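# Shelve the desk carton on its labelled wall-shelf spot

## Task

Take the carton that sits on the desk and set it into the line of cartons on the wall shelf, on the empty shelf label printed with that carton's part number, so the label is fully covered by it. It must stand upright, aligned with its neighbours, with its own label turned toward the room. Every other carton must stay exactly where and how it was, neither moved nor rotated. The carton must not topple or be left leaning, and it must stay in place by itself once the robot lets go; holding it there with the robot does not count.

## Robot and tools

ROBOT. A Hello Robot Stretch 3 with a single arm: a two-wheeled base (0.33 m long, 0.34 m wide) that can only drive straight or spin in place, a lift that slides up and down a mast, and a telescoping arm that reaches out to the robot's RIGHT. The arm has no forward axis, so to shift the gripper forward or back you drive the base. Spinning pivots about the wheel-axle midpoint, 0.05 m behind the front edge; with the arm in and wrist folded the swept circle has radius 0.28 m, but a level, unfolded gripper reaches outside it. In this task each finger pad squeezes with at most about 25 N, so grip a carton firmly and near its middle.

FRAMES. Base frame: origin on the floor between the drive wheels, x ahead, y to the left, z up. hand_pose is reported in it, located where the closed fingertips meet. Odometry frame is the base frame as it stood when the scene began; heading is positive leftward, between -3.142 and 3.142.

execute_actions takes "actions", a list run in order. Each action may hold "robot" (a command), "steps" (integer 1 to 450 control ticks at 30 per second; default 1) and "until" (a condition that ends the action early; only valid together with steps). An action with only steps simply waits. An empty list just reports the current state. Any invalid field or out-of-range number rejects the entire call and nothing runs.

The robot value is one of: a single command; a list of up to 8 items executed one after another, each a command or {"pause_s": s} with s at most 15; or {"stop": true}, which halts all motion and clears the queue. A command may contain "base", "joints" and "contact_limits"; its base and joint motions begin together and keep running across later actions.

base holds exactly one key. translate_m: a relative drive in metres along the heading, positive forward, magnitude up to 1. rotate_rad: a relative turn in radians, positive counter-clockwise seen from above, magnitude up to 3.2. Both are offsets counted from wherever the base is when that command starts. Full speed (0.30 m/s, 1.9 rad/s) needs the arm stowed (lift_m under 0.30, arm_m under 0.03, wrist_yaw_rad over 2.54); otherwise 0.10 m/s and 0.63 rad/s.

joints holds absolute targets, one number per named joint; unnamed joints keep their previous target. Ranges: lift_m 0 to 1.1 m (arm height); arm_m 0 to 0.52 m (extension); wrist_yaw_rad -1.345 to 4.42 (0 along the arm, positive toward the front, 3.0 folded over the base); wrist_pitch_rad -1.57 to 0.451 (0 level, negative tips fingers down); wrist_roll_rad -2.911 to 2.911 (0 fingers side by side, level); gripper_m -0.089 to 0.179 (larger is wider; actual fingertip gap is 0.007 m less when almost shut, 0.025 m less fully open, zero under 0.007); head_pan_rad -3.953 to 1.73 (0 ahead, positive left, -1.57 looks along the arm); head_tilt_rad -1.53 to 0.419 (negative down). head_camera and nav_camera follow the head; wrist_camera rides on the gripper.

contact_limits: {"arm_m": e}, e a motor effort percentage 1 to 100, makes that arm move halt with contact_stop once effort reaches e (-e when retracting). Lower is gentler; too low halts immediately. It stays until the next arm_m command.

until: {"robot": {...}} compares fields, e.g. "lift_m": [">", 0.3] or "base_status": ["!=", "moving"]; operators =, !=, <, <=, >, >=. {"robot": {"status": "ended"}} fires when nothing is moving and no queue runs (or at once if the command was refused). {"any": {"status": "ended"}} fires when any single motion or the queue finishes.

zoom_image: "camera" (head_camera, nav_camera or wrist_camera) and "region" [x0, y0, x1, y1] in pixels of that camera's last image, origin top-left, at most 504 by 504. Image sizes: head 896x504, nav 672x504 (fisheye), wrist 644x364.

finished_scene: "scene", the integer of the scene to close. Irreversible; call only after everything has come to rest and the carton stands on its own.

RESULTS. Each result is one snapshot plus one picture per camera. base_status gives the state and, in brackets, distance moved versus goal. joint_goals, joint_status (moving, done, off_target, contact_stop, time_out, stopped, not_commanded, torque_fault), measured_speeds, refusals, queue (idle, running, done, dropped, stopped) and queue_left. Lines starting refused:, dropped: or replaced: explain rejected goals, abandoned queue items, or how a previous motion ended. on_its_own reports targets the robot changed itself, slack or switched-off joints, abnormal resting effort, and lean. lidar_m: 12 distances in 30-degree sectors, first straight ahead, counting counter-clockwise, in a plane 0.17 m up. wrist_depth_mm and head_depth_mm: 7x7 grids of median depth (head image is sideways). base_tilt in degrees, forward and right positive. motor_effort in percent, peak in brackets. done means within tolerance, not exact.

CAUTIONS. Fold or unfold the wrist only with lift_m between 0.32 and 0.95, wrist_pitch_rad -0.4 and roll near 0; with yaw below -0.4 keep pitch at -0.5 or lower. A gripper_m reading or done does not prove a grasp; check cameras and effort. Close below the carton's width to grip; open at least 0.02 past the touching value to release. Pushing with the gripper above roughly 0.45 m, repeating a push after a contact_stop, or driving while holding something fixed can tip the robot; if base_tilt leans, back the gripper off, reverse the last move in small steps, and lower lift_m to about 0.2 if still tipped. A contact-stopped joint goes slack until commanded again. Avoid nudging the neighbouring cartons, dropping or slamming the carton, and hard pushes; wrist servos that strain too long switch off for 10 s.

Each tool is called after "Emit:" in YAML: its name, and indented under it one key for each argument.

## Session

Emit:
execute_actions:
  actions: []

Scene clock: 0.00 s.
robot.base_odometry: x=+0.000 y=+0.000 heading=+0.000 (m, m, rad; robot's odometry frame)
robot.turned_by_wheels: +0.000 (rad since the last result)
robot.turned_by_imu: +0.000 (rad since the last result)
robot.base_tilt: forward=+0.6 right=+0.2 (deg)
robot.lidar_m: 1.73 2.61 2.07 2.19 2.93 2.76 2.01 1.37 1.29 1.31 1.67 1.62
robot.head_depth_mm: 1803 1840 1837 1836 1832 1228 1852 / 1859 1909 1918 1934 1953 1435 1932 / 1957 2030 2030 2047 2035 1518 2028 / 1986 2112 2093 2167 2126 1614 1868 / 2010 2241 2230 2278 2301 2256 1968 / 2028 2392 2372 2389 2438 2431 1952 / 2060 2507 2536 2562 2559 2565 1962
robot.base_status: not_commanded
robot.joint_positions: lift_m=+0.413 arm_m=+0.001 wrist_yaw_rad=+2.865 wrist_pitch_rad=-0.472 wrist_roll_rad=+0.001 gripper_m=+0.037 head_pan_rad=-0.003 head_tilt_rad=+0.001
robot.joint_goals: lift_m=+0.413 arm_m=+0.001 wrist_yaw_rad=+2.865 wrist_pitch_rad=-0.472 wrist_roll_rad=+0.001 gripper_m=+0.037 head_pan_rad=-0.003 head_tilt_rad=+0.001
robot.joint_status: lift_m=not_commanded arm_m=not_commanded wrist_yaw_rad=not_commanded wrist_pitch_rad=not_commanded wrist_roll_rad=not_commanded gripper_m=not_commanded head_pan_rad=not_commanded head_tilt_rad=not_commanded
robot.measured_speeds: translate_m=+0.000 rotate_rad=+0.000 lift_m=+0.000 arm_m=+0.000 wrist_yaw_rad=+0.000 wrist_pitch_rad=+0.000 wrist_roll_rad=+0.000 head_pan_rad=+0.000 head_tilt_rad=+0.000
robot: refusals=0 queue=idle queue_left=0
robot.motor_effort: left_wheel=+1 right_wheel=+0 lift_m=+25 arm_m=+0 wrist_yaw_rad=+0 wrist_pitch_rad=+5 wrist_roll_rad=+1 gripper_m=+0 head_pan_rad=+0 head_tilt_rad=+2 (%)
robot.hand_pose: x=+0.0381 y=+0.0629 z=+0.4140 quat_wxyz=(+0.259, +0.704, +0.069, +0.658) (m; robot's base frame)
robot.wrist_depth_mm: - - - - - - - / - - - - - - - / - - - - - - - / 836 867 846 846 816 837 819 / 720 - 706 706 709 696 692 / 610 594 - 612 622 595 594 / 543 539 - 542 523 530 521
pictures: head_camera (sideways: a quarter turn clockwise sets it upright), nav_camera (sideways: a quarter turn counterclockwise sets it upright), wrist_camera
Images, in order (width x height): head_camera 896x504, nav_camera 672x504, wrist_camera 644x364.

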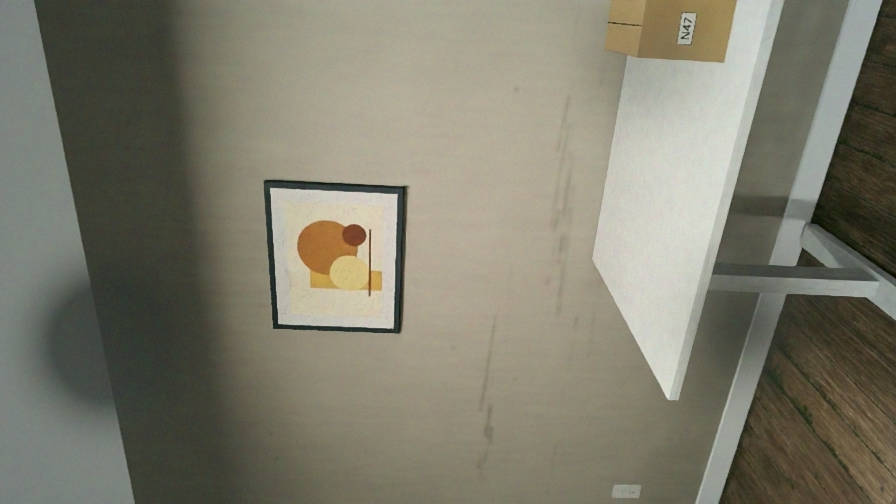

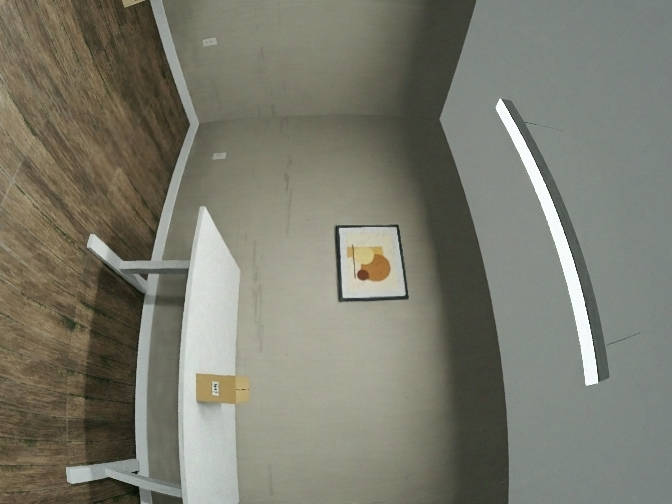

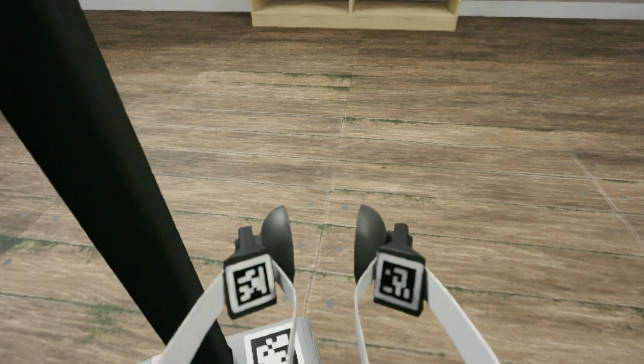

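Emit:
execute_actions:
  actions:
    - {"robot":[{"joints":{"lift_m":0.28,"wrist_pitch_rad":-0.4,"wrist_yaw_rad":3.0,"head_pan_rad":-3.4,"head_tilt_rad":-0.2}},{"base":{"rotate_rad":-0.23}}],"steps":450,"until":{"robot":{"status":"ended"}}}

Emit:
execute_actions:
  actions:
    - {"robot":[{"base":{"translate_m":0.757},"joints":{"head_pan_rad":-1.57,"head_tilt_rad":-0.6}},{"base":{"rotate_rad":1.34}},{"joints":{"lift_m":0.9}},{"joints":{"wrist_yaw_rad":0.0,"gripper_m":0.179}}],"steps":450,"until":{"robot":{"status":"ended"}}}
    - {"steps":200,"until":{"robot":{"status":"ended"}}}

Scene clock: 10.27 s.
robot.base_odometry: x=+0.000 y=+0.000 heading=-0.230 (m, m, rad; robot's odometry frame)
robot.turned_by_wheels: -0.230 (rad since the last result)
robot.turned_by_imu: -0.232 (rad since the last result)
robot.base_tilt: forward=+0.5 right=+0.2 (deg)
robot.lidar_m: 1.73 2.24 2.12 2.07 2.77 2.76 2.76 1.54 1.29 1.29 1.43 1.61
robot.head_depth_mm: 2453 2593 2681 2763 2909 2097 1587 / 2424 2580 2666 2799 2924 2097 1590 / 2439 2578 2680 2784 2895 2062 1583 / 2394 2523 2699 2773 2887 2039 1566 / 2422 2513 2698 2818 2915 2055 1557 / 2416 2530 2672 2787 2883 2036 1554 / 2399 2523 2619 2788 2859 2009 1549
robot.base_status: done (rotate_rad -0.2299 of -0.2300)
robot.joint_positions: lift_m=+0.281 arm_m=+0.001 wrist_yaw_rad=+2.998 wrist_pitch_rad=-0.421 wrist_roll_rad=+0.001 gripper_m=+0.037 head_pan_rad=-3.393 head_tilt_rad=-0.198
robot.joint_goals: lift_m=+0.280 arm_m=+0.001 wrist_yaw_rad=+3.000 wrist_pitch_rad=-0.400 wrist_roll_rad=+0.001 gripper_m=+0.037 head_pan_rad=-3.400 head_tilt_rad=-0.200
robot.joint_status: lift_m=done arm_m=not_commanded wrist_yaw_rad=done wrist_pitch_rad=done wrist_roll_rad=not_commanded gripper_m=not_commanded head_pan_rad=done head_tilt_rad=done
robot.measured_speeds: translate_m=+0.000 rotate_rad=+0.000 lift_m=+0.000 arm_m=+0.000 wrist_yaw_rad=+0.000 wrist_pitch_rad=+0.000 wrist_roll_rad=+0.000 head_pan_rad=+0.000 head_tilt_rad=+0.000
robot: refusals=0 queue=done queue_left=0
robot.motor_effort: left_wheel=+3(7) right_wheel=-4(10) lift_m=+10(25) arm_m=+0(0) wrist_yaw_rad=+2(2) wrist_pitch_rad=+7(7) wrist_roll_rad=+0(1) gripper_m=+0(0) head_pan_rad=-3(42) head_tilt_rad=-2(15) (%)
robot.hand_pose: x=+0.0109 y=+0.0757 z=+0.2928 quat_wxyz=(+0.197, +0.700, +0.098, +0.679) (m; robot's base frame)
robot.wrist_depth_mm: - - - - - - - / - - - - - - - / 902 - 885 887 866 851 843 / 702 702 706 687 686 678 685 / 583 580 - 566 577 557 553 / 490 500 - - 487 475 471 / 436 - - - 421 411 418
pictures: head_camera (sideways: a quarter turn clockwise sets it upright), nav_camera (sideways: a quarter turn counterclockwise sets it upright), wrist_camera
Images, in order (width x height): head_camera 896x504, nav_camera 672x504, wrist_camera 644x364.

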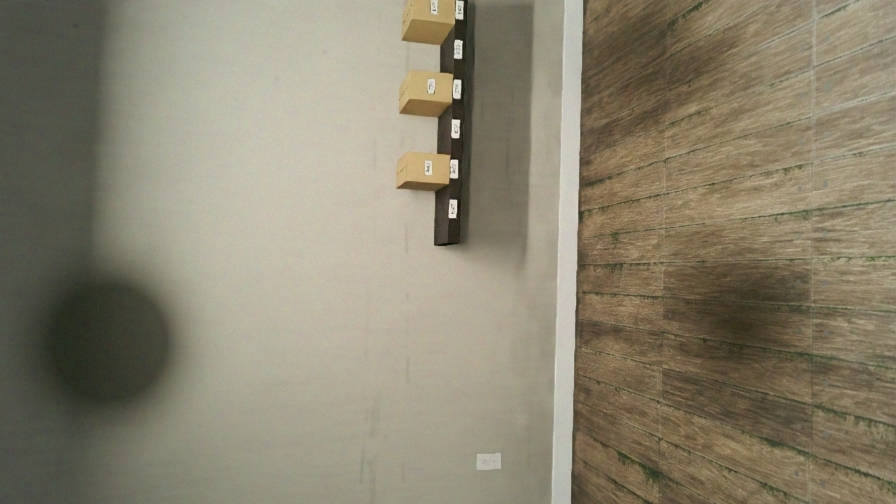

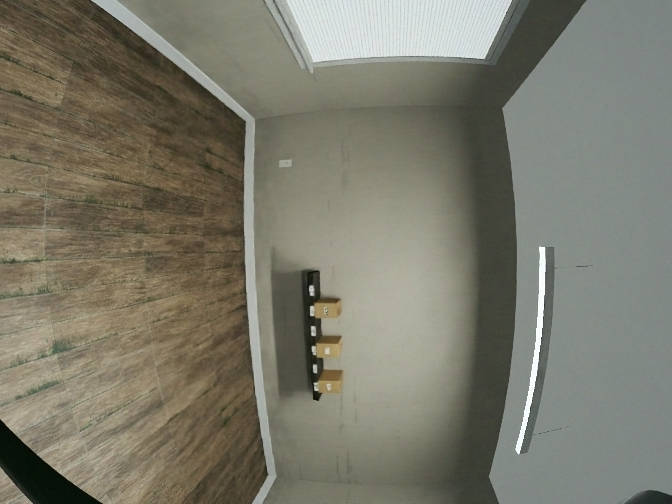

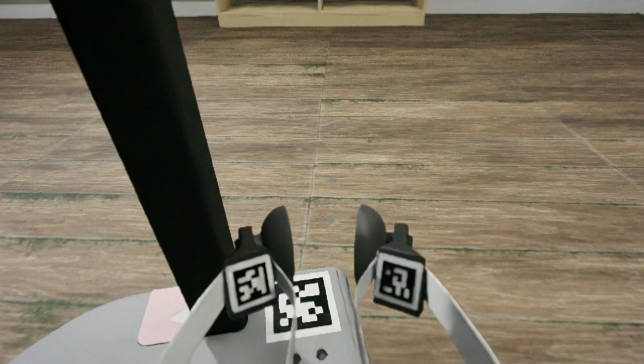

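Scene clock: 27.00 s.
robot.base_odometry: x=+0.737 y=-0.172 heading=+1.110 (m, m, rad; robot's odometry frame)
robot.turned_by_wheels: +1.340 (rad since the last result)
robot.turned_by_imu: +1.360 (rad since the last result)
robot.base_tilt: forward=+0.5 right=+0.4 (deg)
robot.lidar_m: 1.93 2.09 3.18 3.47 2.09 1.51 1.43 1.47 1.02 1.25 1.01 1.75
robot.head_depth_mm: 1040 1157 1270 975 763 - - / 1034 1168 1262 965 782 - - / 1040 1159 1255 744 778 - - / 1037 1160 1242 728 765 - - / 1036 1163 1244 944 769 1387 1184 / 1044 1164 1239 939 743 1385 1179 / 1038 1167 1241 935 737 1382 1164
robot.base_status: done (rotate_rad +1.3399 of +1.3400)
robot.joint_positions: lift_m=+0.899 arm_m=+0.001 wrist_yaw_rad=+0.003 wrist_pitch_rad=-0.420 wrist_roll_rad=+0.001 gripper_m=+0.179 head_pan_rad=-1.577 head_tilt_rad=-0.593
robot.joint_goals: lift_m=+0.900 arm_m=+0.001 wrist_yaw_rad=+0.000 wrist_pitch_rad=-0.400 wrist_roll_rad=+0.001 gripper_m=+0.179 head_pan_rad=-1.570 head_tilt_rad=-0.600
robot.joint_status: lift_m=done arm_m=not_commanded wrist_yaw_rad=done wrist_pitch_rad=done wrist_roll_rad=not_commanded gripper_m=done head_pan_rad=done head_tilt_rad=done
robot.measured_speeds: translate_m=+0.000 rotate_rad=+0.000 lift_m=+0.000 arm_m=+0.000 wrist_yaw_rad=+0.000 wrist_pitch_rad=+0.000 wrist_roll_rad=+0.000 head_pan_rad=+0.000 head_tilt_rad=+0.000
robot: refusals=0 queue=done queue_left=0
robot.motor_effort: left_wheel=-1(9) right_wheel=+3(14) lift_m=+38(40) arm_m=-1(0) wrist_yaw_rad=-3(3) wrist_pitch_rad=+7(7) wrist_roll_rad=+0(1) gripper_m=+0(97) head_pan_rad=+3(42) head_tilt_rad=-3(23) (%)
robot.hand_pose: x=-0.0209 y=-0.3702 z=+0.9114 quat_wxyz=(+0.692, +0.149, -0.691, -0.147) (m; robot's base frame)
robot.wrist_depth_mm: 886 914 912 907 908 928 916 / 959 933 921 385 871 898 - / 671 682 662 388 648 652 643 / 522 530 529 441 513 509 507 / 435 435 429 428 428 426 424 / 379 379 377 387 385 387 382 / - - - - - - -
pictures: head_camera (sideways: a quarter turn clockwise sets it upright), nav_camera (sideways: a quarter turn counterclockwise sets it upright), wrist_camera
Images, in order (width x height): head_camera 896x504, nav_camera 672x504, wrist_camera 644x364.

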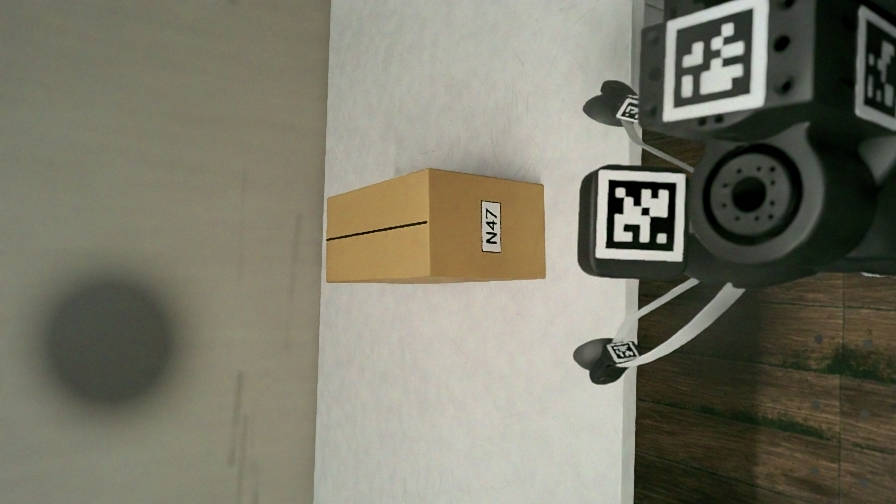

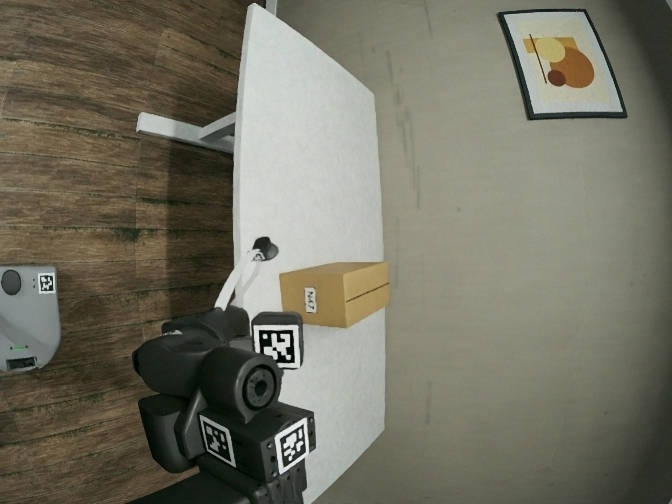

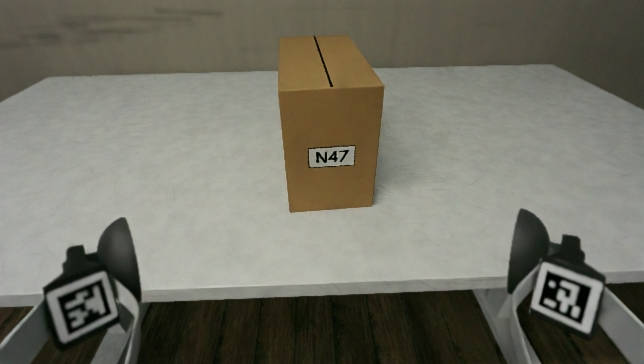

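Emit:
execute_actions:
  actions:
    - {"robot":{"base":{"translate_m":-0.008},"joints":{"lift_m":0.985,"wrist_pitch_rad":-0.9,"wrist_yaw_rad":0.08,"arm_m":0.45}},"steps":450,"until":{"robot":{"status":"ended"}}}

Scene clock: 35.10 s.
robot.base_odometry: x=+0.734 y=-0.180 heading=+1.110 (m, m, rad; robot's odometry frame)
robot.turned_by_wheels: +0.000 (rad since the last result)
robot.turned_by_imu: +0.000 (rad since the last result)
robot.base_tilt: forward=+0.6 right=+0.2 (deg)
robot.lidar_m: 1.93 2.10 3.20 3.47 2.09 1.50 1.42 1.47 1.01 1.25 1.02 1.74
robot.head_depth_mm: 1037 1124 - 932 761 1402 1200 / 1043 - 1267 962 758 1416 1194 / 1042 - 1257 862 754 1401 1191 / 1039 1162 812 715 752 1396 1179 / 1046 1161 1245 947 746 1389 1176 / 1038 1160 1239 943 742 1374 1180 / 1036 1157 1239 935 738 1375 1175
robot.base_status: done (translate_m -0.0080 of -0.0080)
robot.joint_positions: lift_m=+0.984 arm_m=+0.450 wrist_yaw_rad=+0.078 wrist_pitch_rad=-0.906 wrist_roll_rad=+0.001 gripper_m=+0.179 head_pan_rad=-1.577 head_tilt_rad=-0.593
robot.joint_goals: lift_m=+0.985 arm_m=+0.450 wrist_yaw_rad=+0.080 wrist_pitch_rad=-0.900 wrist_roll_rad=+0.001 gripper_m=+0.179 head_pan_rad=-1.570 head_tilt_rad=-0.600
robot.joint_status: lift_m=done arm_m=done wrist_yaw_rad=done wrist_pitch_rad=done wrist_roll_rad=not_commanded gripper_m=done head_pan_rad=done head_tilt_rad=done
robot.measured_speeds: translate_m=+0.000 rotate_rad=+0.000 lift_m=+0.000 arm_m=+0.000 wrist_yaw_rad=+0.000 wrist_pitch_rad=+0.000 wrist_roll_rad=+0.000 head_pan_rad=+0.000 head_tilt_rad=+0.000
robot: refusals=0 queue=done queue_left=0
robot.motor_effort: left_wheel=-1(5) right_wheel=+2(5) lift_m=+38(40) arm_m=+3(3) wrist_yaw_rad=+1(4) wrist_pitch_rad=+2(8) wrist_roll_rad=+0(1) gripper_m=+0(0) head_pan_rad=+3(3) head_tilt_rad=-3(3) (%)
robot.hand_pose: x=-0.0107 y=-0.7333 z=+0.9063 quat_wxyz=(+0.647, +0.334, -0.623, -0.285) (m; robot's base frame)
robot.wrist_depth_mm: 501 495 493 485 495 492 487 / 451 448 440 213 432 446 443 / 413 412 397 196 200 409 410 / 386 379 186 181 184 384 380 / 353 354 174 168 168 350 349 / 334 329 159 158 157 324 331 / - 310 149 148 147 304 303
pictures: head_camera (sideways: a quarter turn clockwise sets it upright), nav_camera (sideways: a quarter turn counterclockwise sets it upright), wrist_camera
Images, in order (width x height): head_camera 896x504, nav_camera 672x504, wrist_camera 644x364.

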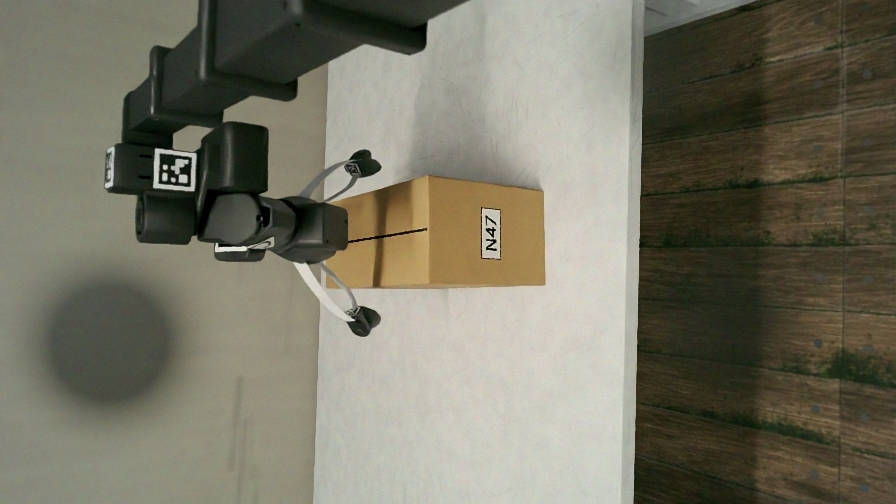

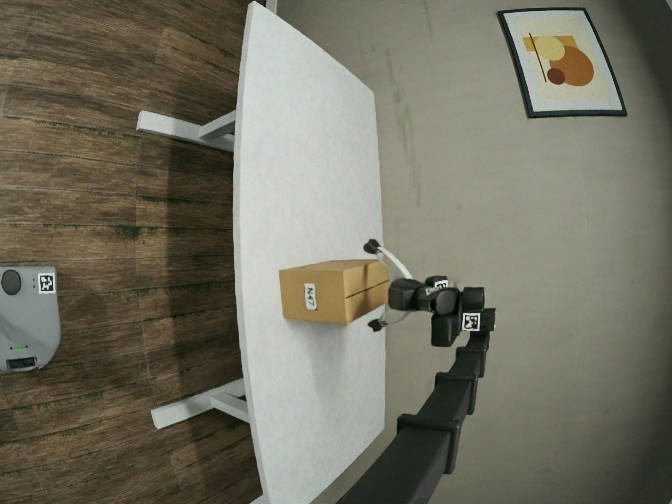

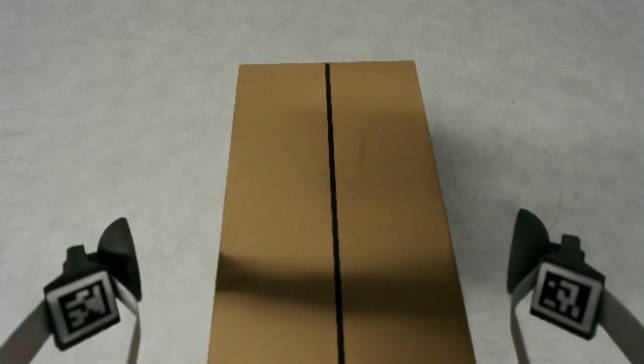

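Emit:
execute_actions:
  actions:
    - {"robot":[{"base":{"translate_m":-0.009},"joints":{"wrist_yaw_rad":0.10,"arm_m":0.469}},{"joints":{"lift_m":0.947}},{"joints":{"gripper_m":0.095}}],"steps":450,"until":{"robot":{"status":"ended"}}}

Scene clock: 43.30 s.
robot.base_odometry: x=+0.730 y=-0.188 heading=+1.110 (m, m, rad; robot's odometry frame)
robot.turned_by_wheels: +0.000 (rad since the last result)
robot.turned_by_imu: +0.000 (rad since the last result)
robot.base_tilt: forward=+0.4 right=+0.1 (deg)
robot.lidar_m: 1.95 2.11 3.24 3.47 2.06 1.49 1.41 1.45 1.01 1.25 1.02 1.74
robot.head_depth_mm: 1041 1169 - - 742 1382 1197 / 1043 1127 1206 972 758 1399 1198 / 1039 1116 1250 894 756 1406 1185 / 1039 1132 849 714 752 1390 1187 / 1045 1164 1239 948 746 1389 1184 / 1038 1164 1245 939 741 1377 1177 / 1037 1165 1239 939 738 1377 1166
robot.base_status: done (translate_m -0.0090 of -0.0090)
robot.joint_positions: lift_m=+0.948 arm_m=+0.469 wrist_yaw_rad=+0.099 wrist_pitch_rad=-0.886 wrist_roll_rad=+0.001 gripper_m=+0.113 head_pan_rad=-1.577 head_tilt_rad=-0.593
robot.joint_goals: lift_m=+0.947 arm_m=+0.469 wrist_yaw_rad=+0.100 wrist_pitch_rad=-0.900 wrist_roll_rad=+0.001 gripper_m=+0.095 head_pan_rad=-1.570 head_tilt_rad=-0.600
robot.joint_status: lift_m=done arm_m=done wrist_yaw_rad=done wrist_pitch_rad=done wrist_roll_rad=not_commanded gripper_m=off_target head_pan_rad=done head_tilt_rad=done
robot.measured_speeds: translate_m=+0.000 rotate_rad=+0.000 lift_m=+0.000 arm_m=+0.000 wrist_yaw_rad=+0.000 wrist_pitch_rad=+0.000 wrist_roll_rad=+0.000 head_pan_rad=+0.000 head_tilt_rad=+0.000
robot: refusals=0 queue=done queue_left=0
robot.motor_effort: left_wheel=+0(3) right_wheel=+0(6) lift_m=+10(38) arm_m=+3(4) wrist_yaw_rad=+0(2) wrist_pitch_rad=-5(5) wrist_roll_rad=+1(0) gripper_m=-100(98) head_pan_rad=+4(4) head_tilt_rad=-4(3) (%)
robot.hand_pose: x=-0.0074 y=-0.7563 z=+0.8727 quat_wxyz=(+0.653, +0.335, -0.623, -0.272) (m; robot's base frame)
robot.wrist_depth_mm: 463 461 458 455 455 459 454 / 421 417 178 175 178 413 409 / 376 379 160 159 158 376 374 / 349 349 147 147 147 344 343 / 322 327 136 135 135 324 319 / 300 294 126 126 126 - 296 / 284 277 118 118 118 273 278
pictures: head_camera (sideways: a quarter turn clockwise sets it upright), nav_camera (sideways: a quarter turn counterclockwise sets it upright), wrist_camera
Images, in order (width x height): head_camera 896x504, nav_camera 672x504, wrist_camera 644x364.

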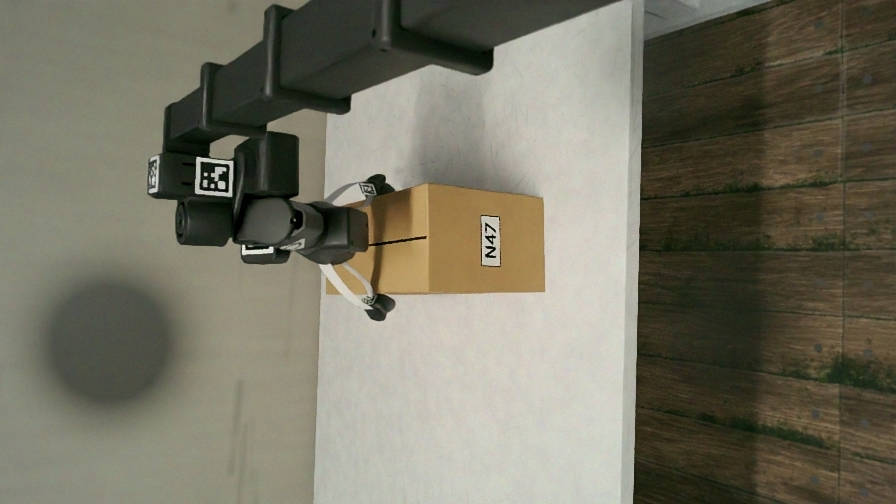

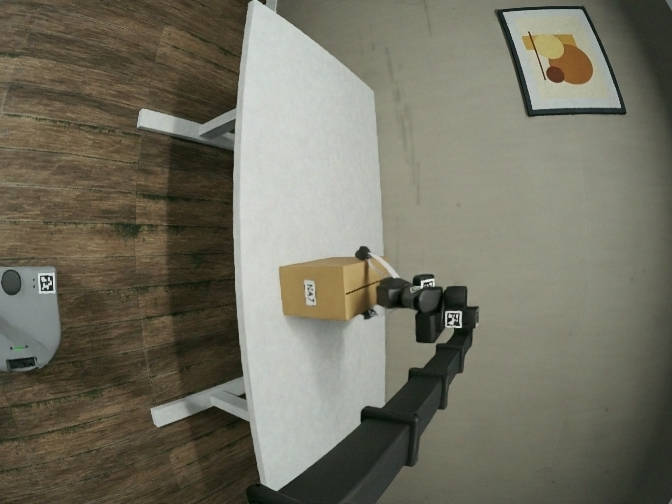

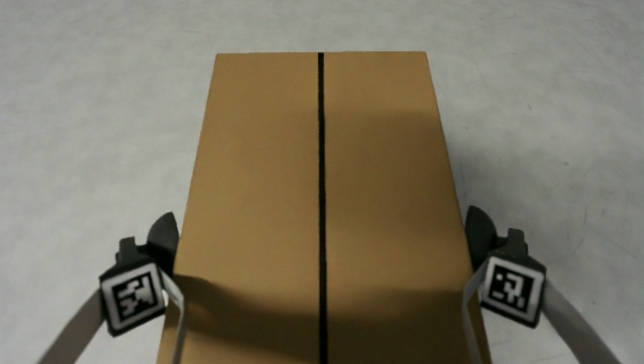

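Slightly shallower than before, but try a small lift.

Emit:
execute_actions:
  actions:
    - {"robot":[{"pause_s":0.5},{"joints":{"lift_m":0.97}},{"pause_s":0.3}],"steps":450,"until":{"robot":{"status":"ended"}}}

Scene clock: 46.00 s.
robot.base_odometry: x=+0.730 y=-0.188 heading=+1.110 (m, m, rad; robot's odometry frame)
robot.turned_by_wheels: +0.000 (rad since the last result)
robot.turned_by_imu: +0.000 (rad since the last result)
robot.base_tilt: forward=+0.7 right=+0.2 (deg)
robot.lidar_m: 1.95 2.11 3.23 3.47 2.07 1.49 1.41 1.46 1.01 1.25 1.02 1.75
robot.head_depth_mm: 1037 1138 - 904 763 1384 1196 / 1041 1112 1257 964 758 1405 1196 / 1038 - 1262 890 756 1396 1190 / 1042 1142 780 715 751 1387 1185 / 1040 1165 1250 945 745 1396 1182 / 1039 1164 1233 942 742 1387 1172 / 1042 1159 1242 933 735 1378 1167
robot.base_status: done (translate_m -0.0090 of -0.0090)
robot.joint_positions: lift_m=+0.969 arm_m=+0.469 wrist_yaw_rad=+0.099 wrist_pitch_rad=-0.913 wrist_roll_rad=+0.001 gripper_m=+0.096 head_pan_rad=-1.577 head_tilt_rad=-0.593
robot.joint_goals: lift_m=+0.970 arm_m=+0.469 wrist_yaw_rad=+0.100 wrist_pitch_rad=-0.900 wrist_roll_rad=+0.001 gripper_m=+0.095 head_pan_rad=-1.570 head_tilt_rad=-0.600
robot.joint_status: lift_m=done arm_m=done wrist_yaw_rad=done wrist_pitch_rad=done wrist_roll_rad=not_commanded gripper_m=off_target head_pan_rad=done head_tilt_rad=done
robot.measured_speeds: translate_m=+0.000 rotate_rad=+0.000 lift_m=+0.000 arm_m=+0.000 wrist_yaw_rad=+0.000 wrist_pitch_rad=+0.000 wrist_roll_rad=+0.000 head_pan_rad=+0.000 head_tilt_rad=+0.000
robot: refusals=0 queue=done queue_left=0
robot.motor_effort: left_wheel=-1(0) right_wheel=+2(2) lift_m=+39(40) arm_m=+2(3) wrist_yaw_rad=+0(0) wrist_pitch_rad=+4(5) wrist_roll_rad=+0(0) gripper_m=-48(100) head_pan_rad=+3(3) head_tilt_rad=-3(3) (%)
robot.hand_pose: x=-0.0079 y=-0.7506 z=+0.8903 quat_wxyz=(+0.649, +0.343, -0.618, -0.280) (m; robot's base frame)
robot.wrist_depth_mm: 464 467 468 466 459 460 466 / 429 422 161 160 161 422 423 / 390 391 150 150 150 394 385 / 362 364 142 142 142 361 361 / 337 337 135 135 134 338 334 / 316 - 128 128 128 - 311 / 297 292 122 122 121 290 294
pictures: head_camera (sideways: a quarter turn clockwise sets it upright), nav_camera (sideways: a quarter turn counterclockwise sets it upright), wrist_camera
Images, in order (width x height): head_camera 896x504, nav_camera 672x504, wrist_camera 644x364.

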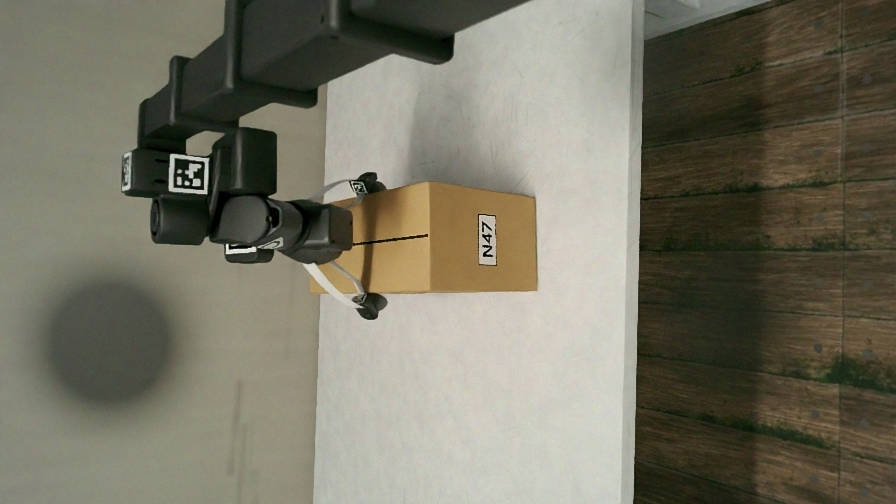

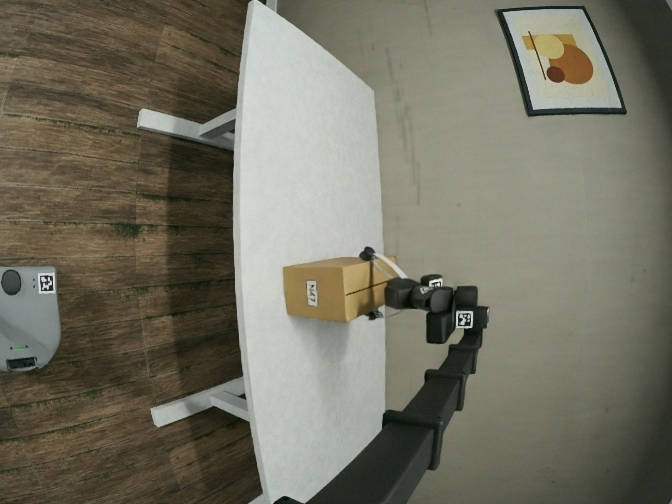

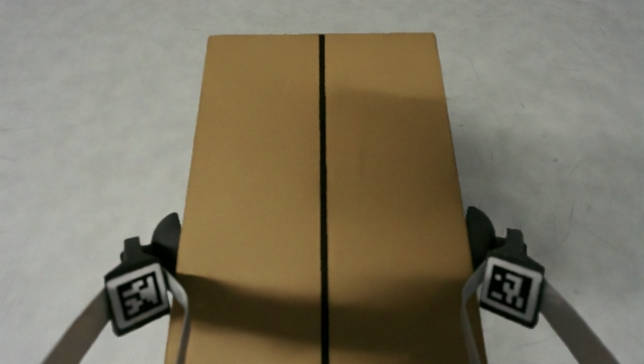

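Emit:
execute_actions:
  actions:
    - {"robot":[{"joints":{"lift_m":0.951}},{"joints":{"gripper_m":0.175}},{"joints":{"arm_m":0.46,"lift_m":0.943}}],"steps":450,"until":{"robot":{"status":"ended"}}}

Scene clock: 52.80 s.
robot.base_odometry: x=+0.730 y=-0.188 heading=+1.110 (m, m, rad; robot's odometry frame)
robot.turned_by_wheels: +0.000 (rad since the last result)
robot.turned_by_imu: +0.000 (rad since the last result)
robot.base_tilt: forward=+0.6 right=+0.2 (deg)
robot.lidar_m: 1.94 2.10 3.21 3.47 2.08 1.49 1.41 1.46 1.01 1.25 1.02 1.74
robot.head_depth_mm: 1044 1157 - - 743 1384 1190 / 1038 1123 1226 967 758 1401 1189 / 1042 1125 1245 859 757 1397 1191 / 1037 1139 1240 708 750 1412 1195 / 1044 1163 1245 942 742 1386 1175 / 1041 1163 1245 945 742 1371 1176 / 1040 1164 1253 934 736 1373 1172
robot.base_status: done (translate_m -0.0090 of -0.0090)
robot.joint_positions: lift_m=+0.944 arm_m=+0.460 wrist_yaw_rad=+0.099 wrist_pitch_rad=-0.906 wrist_roll_rad=+0.001 gripper_m=+0.175 head_pan_rad=-1.577 head_tilt_rad=-0.593
robot.joint_goals: lift_m=+0.943 arm_m=+0.460 wrist_yaw_rad=+0.100 wrist_pitch_rad=-0.900 wrist_roll_rad=+0.001 gripper_m=+0.175 head_pan_rad=-1.570 head_tilt_rad=-0.600
robot.joint_status: lift_m=done arm_m=done wrist_yaw_rad=done wrist_pitch_rad=done wrist_roll_rad=not_commanded gripper_m=done head_pan_rad=done head_tilt_rad=done
robot.measured_speeds: translate_m=+0.000 rotate_rad=+0.000 lift_m=+0.000 arm_m=+0.000 wrist_yaw_rad=+0.000 wrist_pitch_rad=+0.000 wrist_roll_rad=+0.000 head_pan_rad=+0.000 head_tilt_rad=+0.000
robot: refusals=0 queue=done queue_left=0
robot.motor_effort: left_wheel=-1(1) right_wheel=+3(4) lift_m=+10(40) arm_m=-3(3) wrist_yaw_rad=+0(0) wrist_pitch_rad=+2(4) wrist_roll_rad=+0(1) gripper_m=+0(97) head_pan_rad=+4(3) head_tilt_rad=-3(4) (%)
robot.hand_pose: x=-0.0078 y=-0.7437 z=+0.8660 quat_wxyz=(+0.650, +0.341, -0.619, -0.278) (m; robot's base frame)
robot.wrist_depth_mm: 440 436 430 434 437 431 433 / 396 395 164 161 160 394 390 / 362 365 148 148 148 360 359 / 337 335 136 137 136 334 335 / 313 315 127 127 126 310 308 / 297 204 119 118 119 120 291 / - 268 111 111 111 190 268
pictures: head_camera (sideways: a quarter turn clockwise sets it upright), nav_camera (sideways: a quarter turn counterclockwise sets it upright), wrist_camera
Images, in order (width x height): head_camera 896x504, nav_camera 672x504, wrist_camera 644x364.

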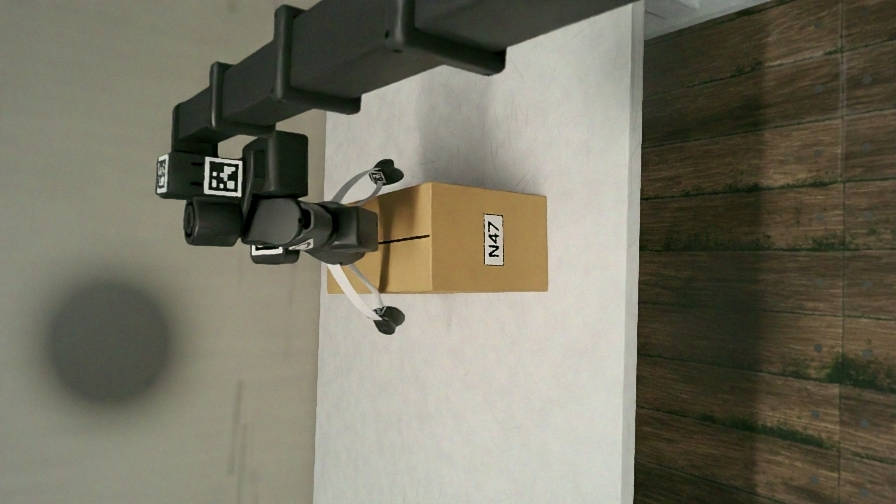

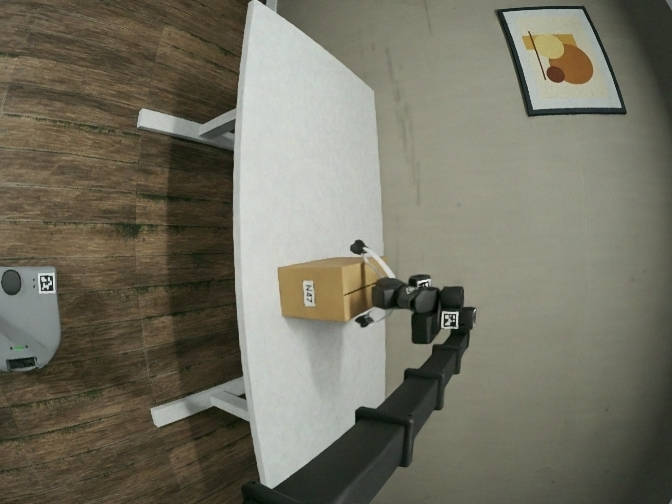

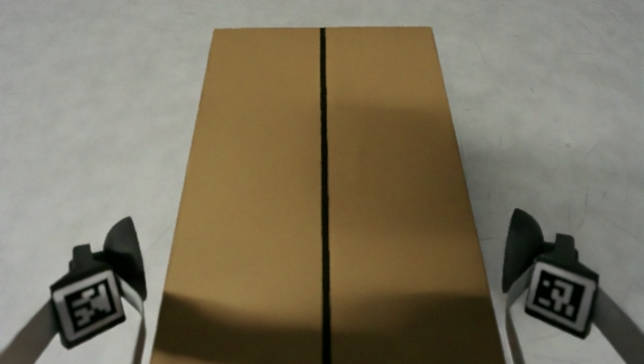

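Emit:
execute_actions:
  actions:
    - {"robot":[{"joints":{"arm_m":0.4545}},{"joints":{"gripper_m":0.09}},{"pause_s":0.7},{"joints":{"lift_m":0.97}},{"pause_s":0.3}],"steps":450,"until":{"robot":{"status":"ended"}}}

Scene clock: 59.00 s.
robot.base_odometry: x=+0.730 y=-0.188 heading=+1.110 (m, m, rad; robot's odometry frame)
robot.turned_by_wheels: +0.000 (rad since the last result)
robot.turned_by_imu: +0.000 (rad since the last result)
robot.base_tilt: forward=+0.5 right=+0.3 (deg)
robot.lidar_m: 1.94 2.11 3.22 3.47 2.07 1.49 1.41 1.46 1.01 1.25 1.02 1.74
robot.head_depth_mm: 1043 1144 - 900 761 1379 1198 / 1038 1121 1264 972 760 1416 1198 / 1039 - 1257 860 752 1403 1190 / 1044 1163 1030 685 733 1404 1189 / 1042 1167 1252 946 748 1393 1179 / 1046 1161 1242 943 743 1378 1181 / 1036 1161 1240 932 738 1368 1177
robot.base_status: done (translate_m -0.0090 of -0.0090)
robot.joint_positions: lift_m=+0.969 arm_m=+0.455 wrist_yaw_rad=+0.099 wrist_pitch_rad=-0.913 wrist_roll_rad=+0.001 gripper_m=+0.091 head_pan_rad=-1.577 head_tilt_rad=-0.593
robot.joint_goals: lift_m=+0.970 arm_m=+0.455 wrist_yaw_rad=+0.100 wrist_pitch_rad=-0.900 wrist_roll_rad=+0.001 gripper_m=+0.090 head_pan_rad=-1.570 head_tilt_rad=-0.600
robot.joint_status: lift_m=done arm_m=done wrist_yaw_rad=done wrist_pitch_rad=done wrist_roll_rad=not_commanded gripper_m=off_target head_pan_rad=done head_tilt_rad=done
robot.measured_speeds: translate_m=+0.000 rotate_rad=+0.000 lift_m=+0.000 arm_m=+0.000 wrist_yaw_rad=+0.000 wrist_pitch_rad=+0.000 wrist_roll_rad=+0.000 head_pan_rad=+0.000 head_tilt_rad=+0.000
robot: refusals=0 queue=done queue_left=0
robot.motor_effort: left_wheel=-1(2) right_wheel=+2(7) lift_m=+39(40) arm_m=-2(3) wrist_yaw_rad=+0(0) wrist_pitch_rad=+4(4) wrist_roll_rad=+0(0) gripper_m=-73(98) head_pan_rad=+3(3) head_tilt_rad=-3(3) (%)
robot.hand_pose: x=-0.0080 y=-0.7365 z=+0.8904 quat_wxyz=(+0.649, +0.343, -0.618, -0.280) (m; robot's base frame)
robot.wrist_depth_mm: 465 462 461 467 466 464 466 / 424 423 186 180 184 421 422 / 392 390 162 161 160 390 389 / 360 361 145 145 145 359 359 / 334 339 133 131 132 340 334 / 314 - 122 121 121 122 311 / 297 286 112 112 112 289 295
pictures: head_camera (sideways: a quarter turn clockwise sets it upright), nav_camera (sideways: a quarter turn counterclockwise sets it upright), wrist_camera
Images, in order (width x height): head_camera 896x504, nav_camera 672x504, wrist_camera 644x364.

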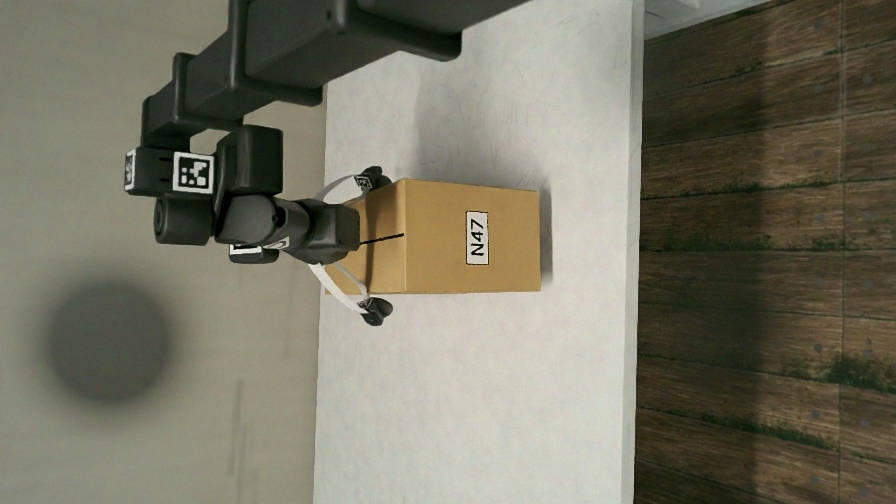

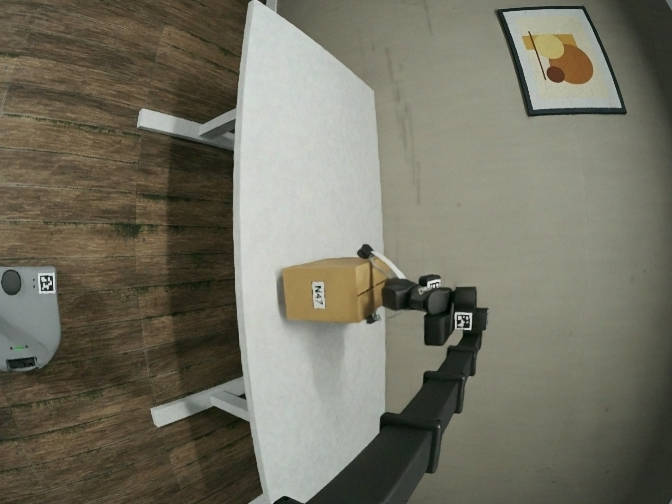

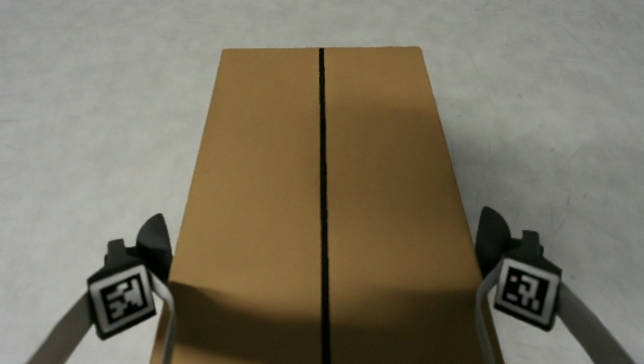

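Emit:
execute_actions:
  actions:
    - {"robot":[{"joints":{"lift_m":0.995}},{"pause_s":0.5}],"steps":450,"until":{"robot":{"status":"ended"}}}

Scene clock: 61.93 s.
robot.base_odometry: x=+0.730 y=-0.188 heading=+1.110 (m, m, rad; robot's odometry frame)
robot.turned_by_wheels: +0.000 (rad since the last result)
robot.turned_by_imu: +0.000 (rad since the last result)
robot.base_tilt: forward=+0.5 right=+0.2 (deg)
robot.lidar_m: 1.94 2.10 3.23 3.47 2.07 1.49 1.41 1.45 1.01 1.25 1.02 1.74
robot.head_depth_mm: 1043 - - 971 764 1383 1196 / 1040 - 1268 973 758 1414 1194 / 1023 - 1252 862 753 1390 1193 / 1044 1149 735 680 730 1399 1188 / 1037 1157 1242 945 749 1396 1174 / 1035 1157 1250 938 741 1388 1181 / 1041 1161 1243 930 737 1373 1176
robot.base_status: done (translate_m -0.0090 of -0.0090)
robot.joint_positions: lift_m=+0.994 arm_m=+0.455 wrist_yaw_rad=+0.099 wrist_pitch_rad=-0.913 wrist_roll_rad=+0.001 gripper_m=+0.097 head_pan_rad=-1.577 head_tilt_rad=-0.593
robot.joint_goals: lift_m=+0.995 arm_m=+0.455 wrist_yaw_rad=+0.100 wrist_pitch_rad=-0.900 wrist_roll_rad=+0.001 gripper_m=+0.096 head_pan_rad=-1.570 head_tilt_rad=-0.600
robot.joint_status: lift_m=done arm_m=done wrist_yaw_rad=done wrist_pitch_rad=done wrist_roll_rad=not_commanded gripper_m=off_target head_pan_rad=done head_tilt_rad=done
robot.measured_speeds: translate_m=+0.000 rotate_rad=+0.000 lift_m=+0.000 arm_m=+0.000 wrist_yaw_rad=+0.000 wrist_pitch_rad=+0.000 wrist_roll_rad=+0.000 head_pan_rad=+0.000 head_tilt_rad=+0.000
robot: refusals=0 queue=done queue_left=0
robot.on_its_own: gripper_m is held at +0.096, not at your +0.090, by its stall guard, which is not easing now
robot.motor_effort: left_wheel=-1(1) right_wheel=+2(2) lift_m=+39(40) arm_m=-2(2) wrist_yaw_rad=+0(0) wrist_pitch_rad=+5(5) wrist_roll_rad=+0(0) gripper_m=-61(69) head_pan_rad=+3(3) head_tilt_rad=-3(3) (%)
robot.hand_pose: x=-0.0080 y=-0.7364 z=+0.9153 quat_wxyz=(+0.649, +0.343, -0.618, -0.280) (m; robot's base frame)
robot.wrist_depth_mm: 500 499 501 498 496 503 502 / 456 453 186 181 185 453 452 / 418 418 162 160 161 418 417 / 394 389 145 145 145 391 388 / 363 368 132 132 131 365 359 / 339 - 122 122 121 123 337 / 318 311 112 112 112 310 316
pictures: head_camera (sideways: a quarter turn clockwise sets it upright), nav_camera (sideways: a quarter turn counterclockwise sets it upright), wrist_camera
Images, in order (width x height): head_camera 896x504, nav_camera 672x504, wrist_camera 644x364.

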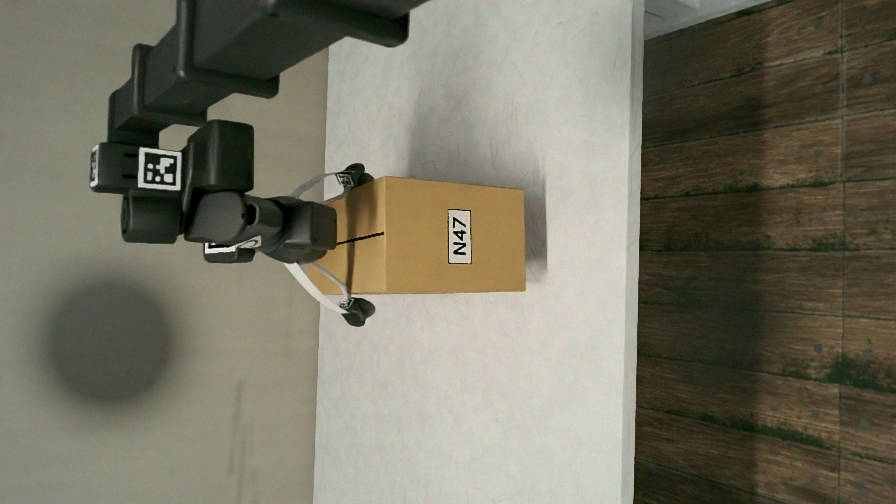

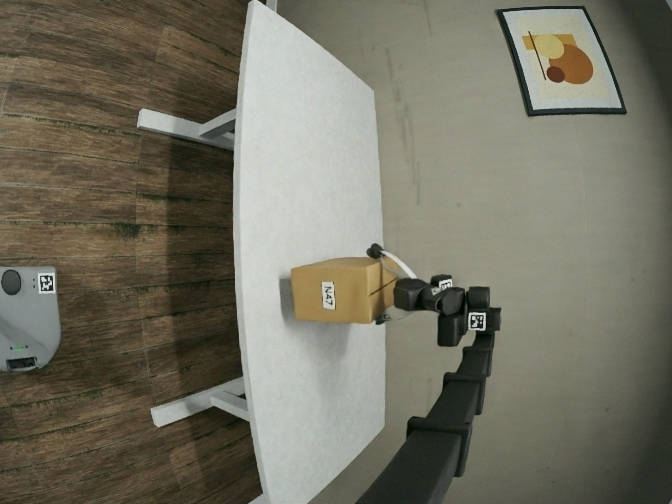

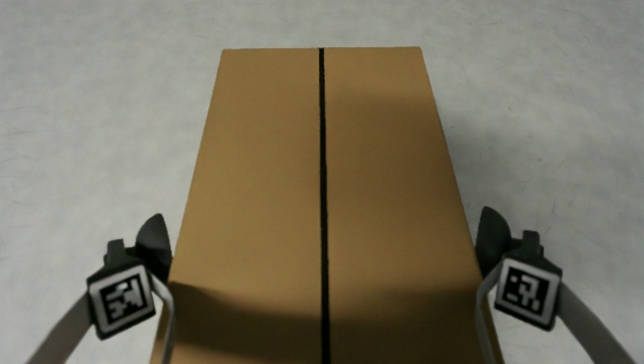

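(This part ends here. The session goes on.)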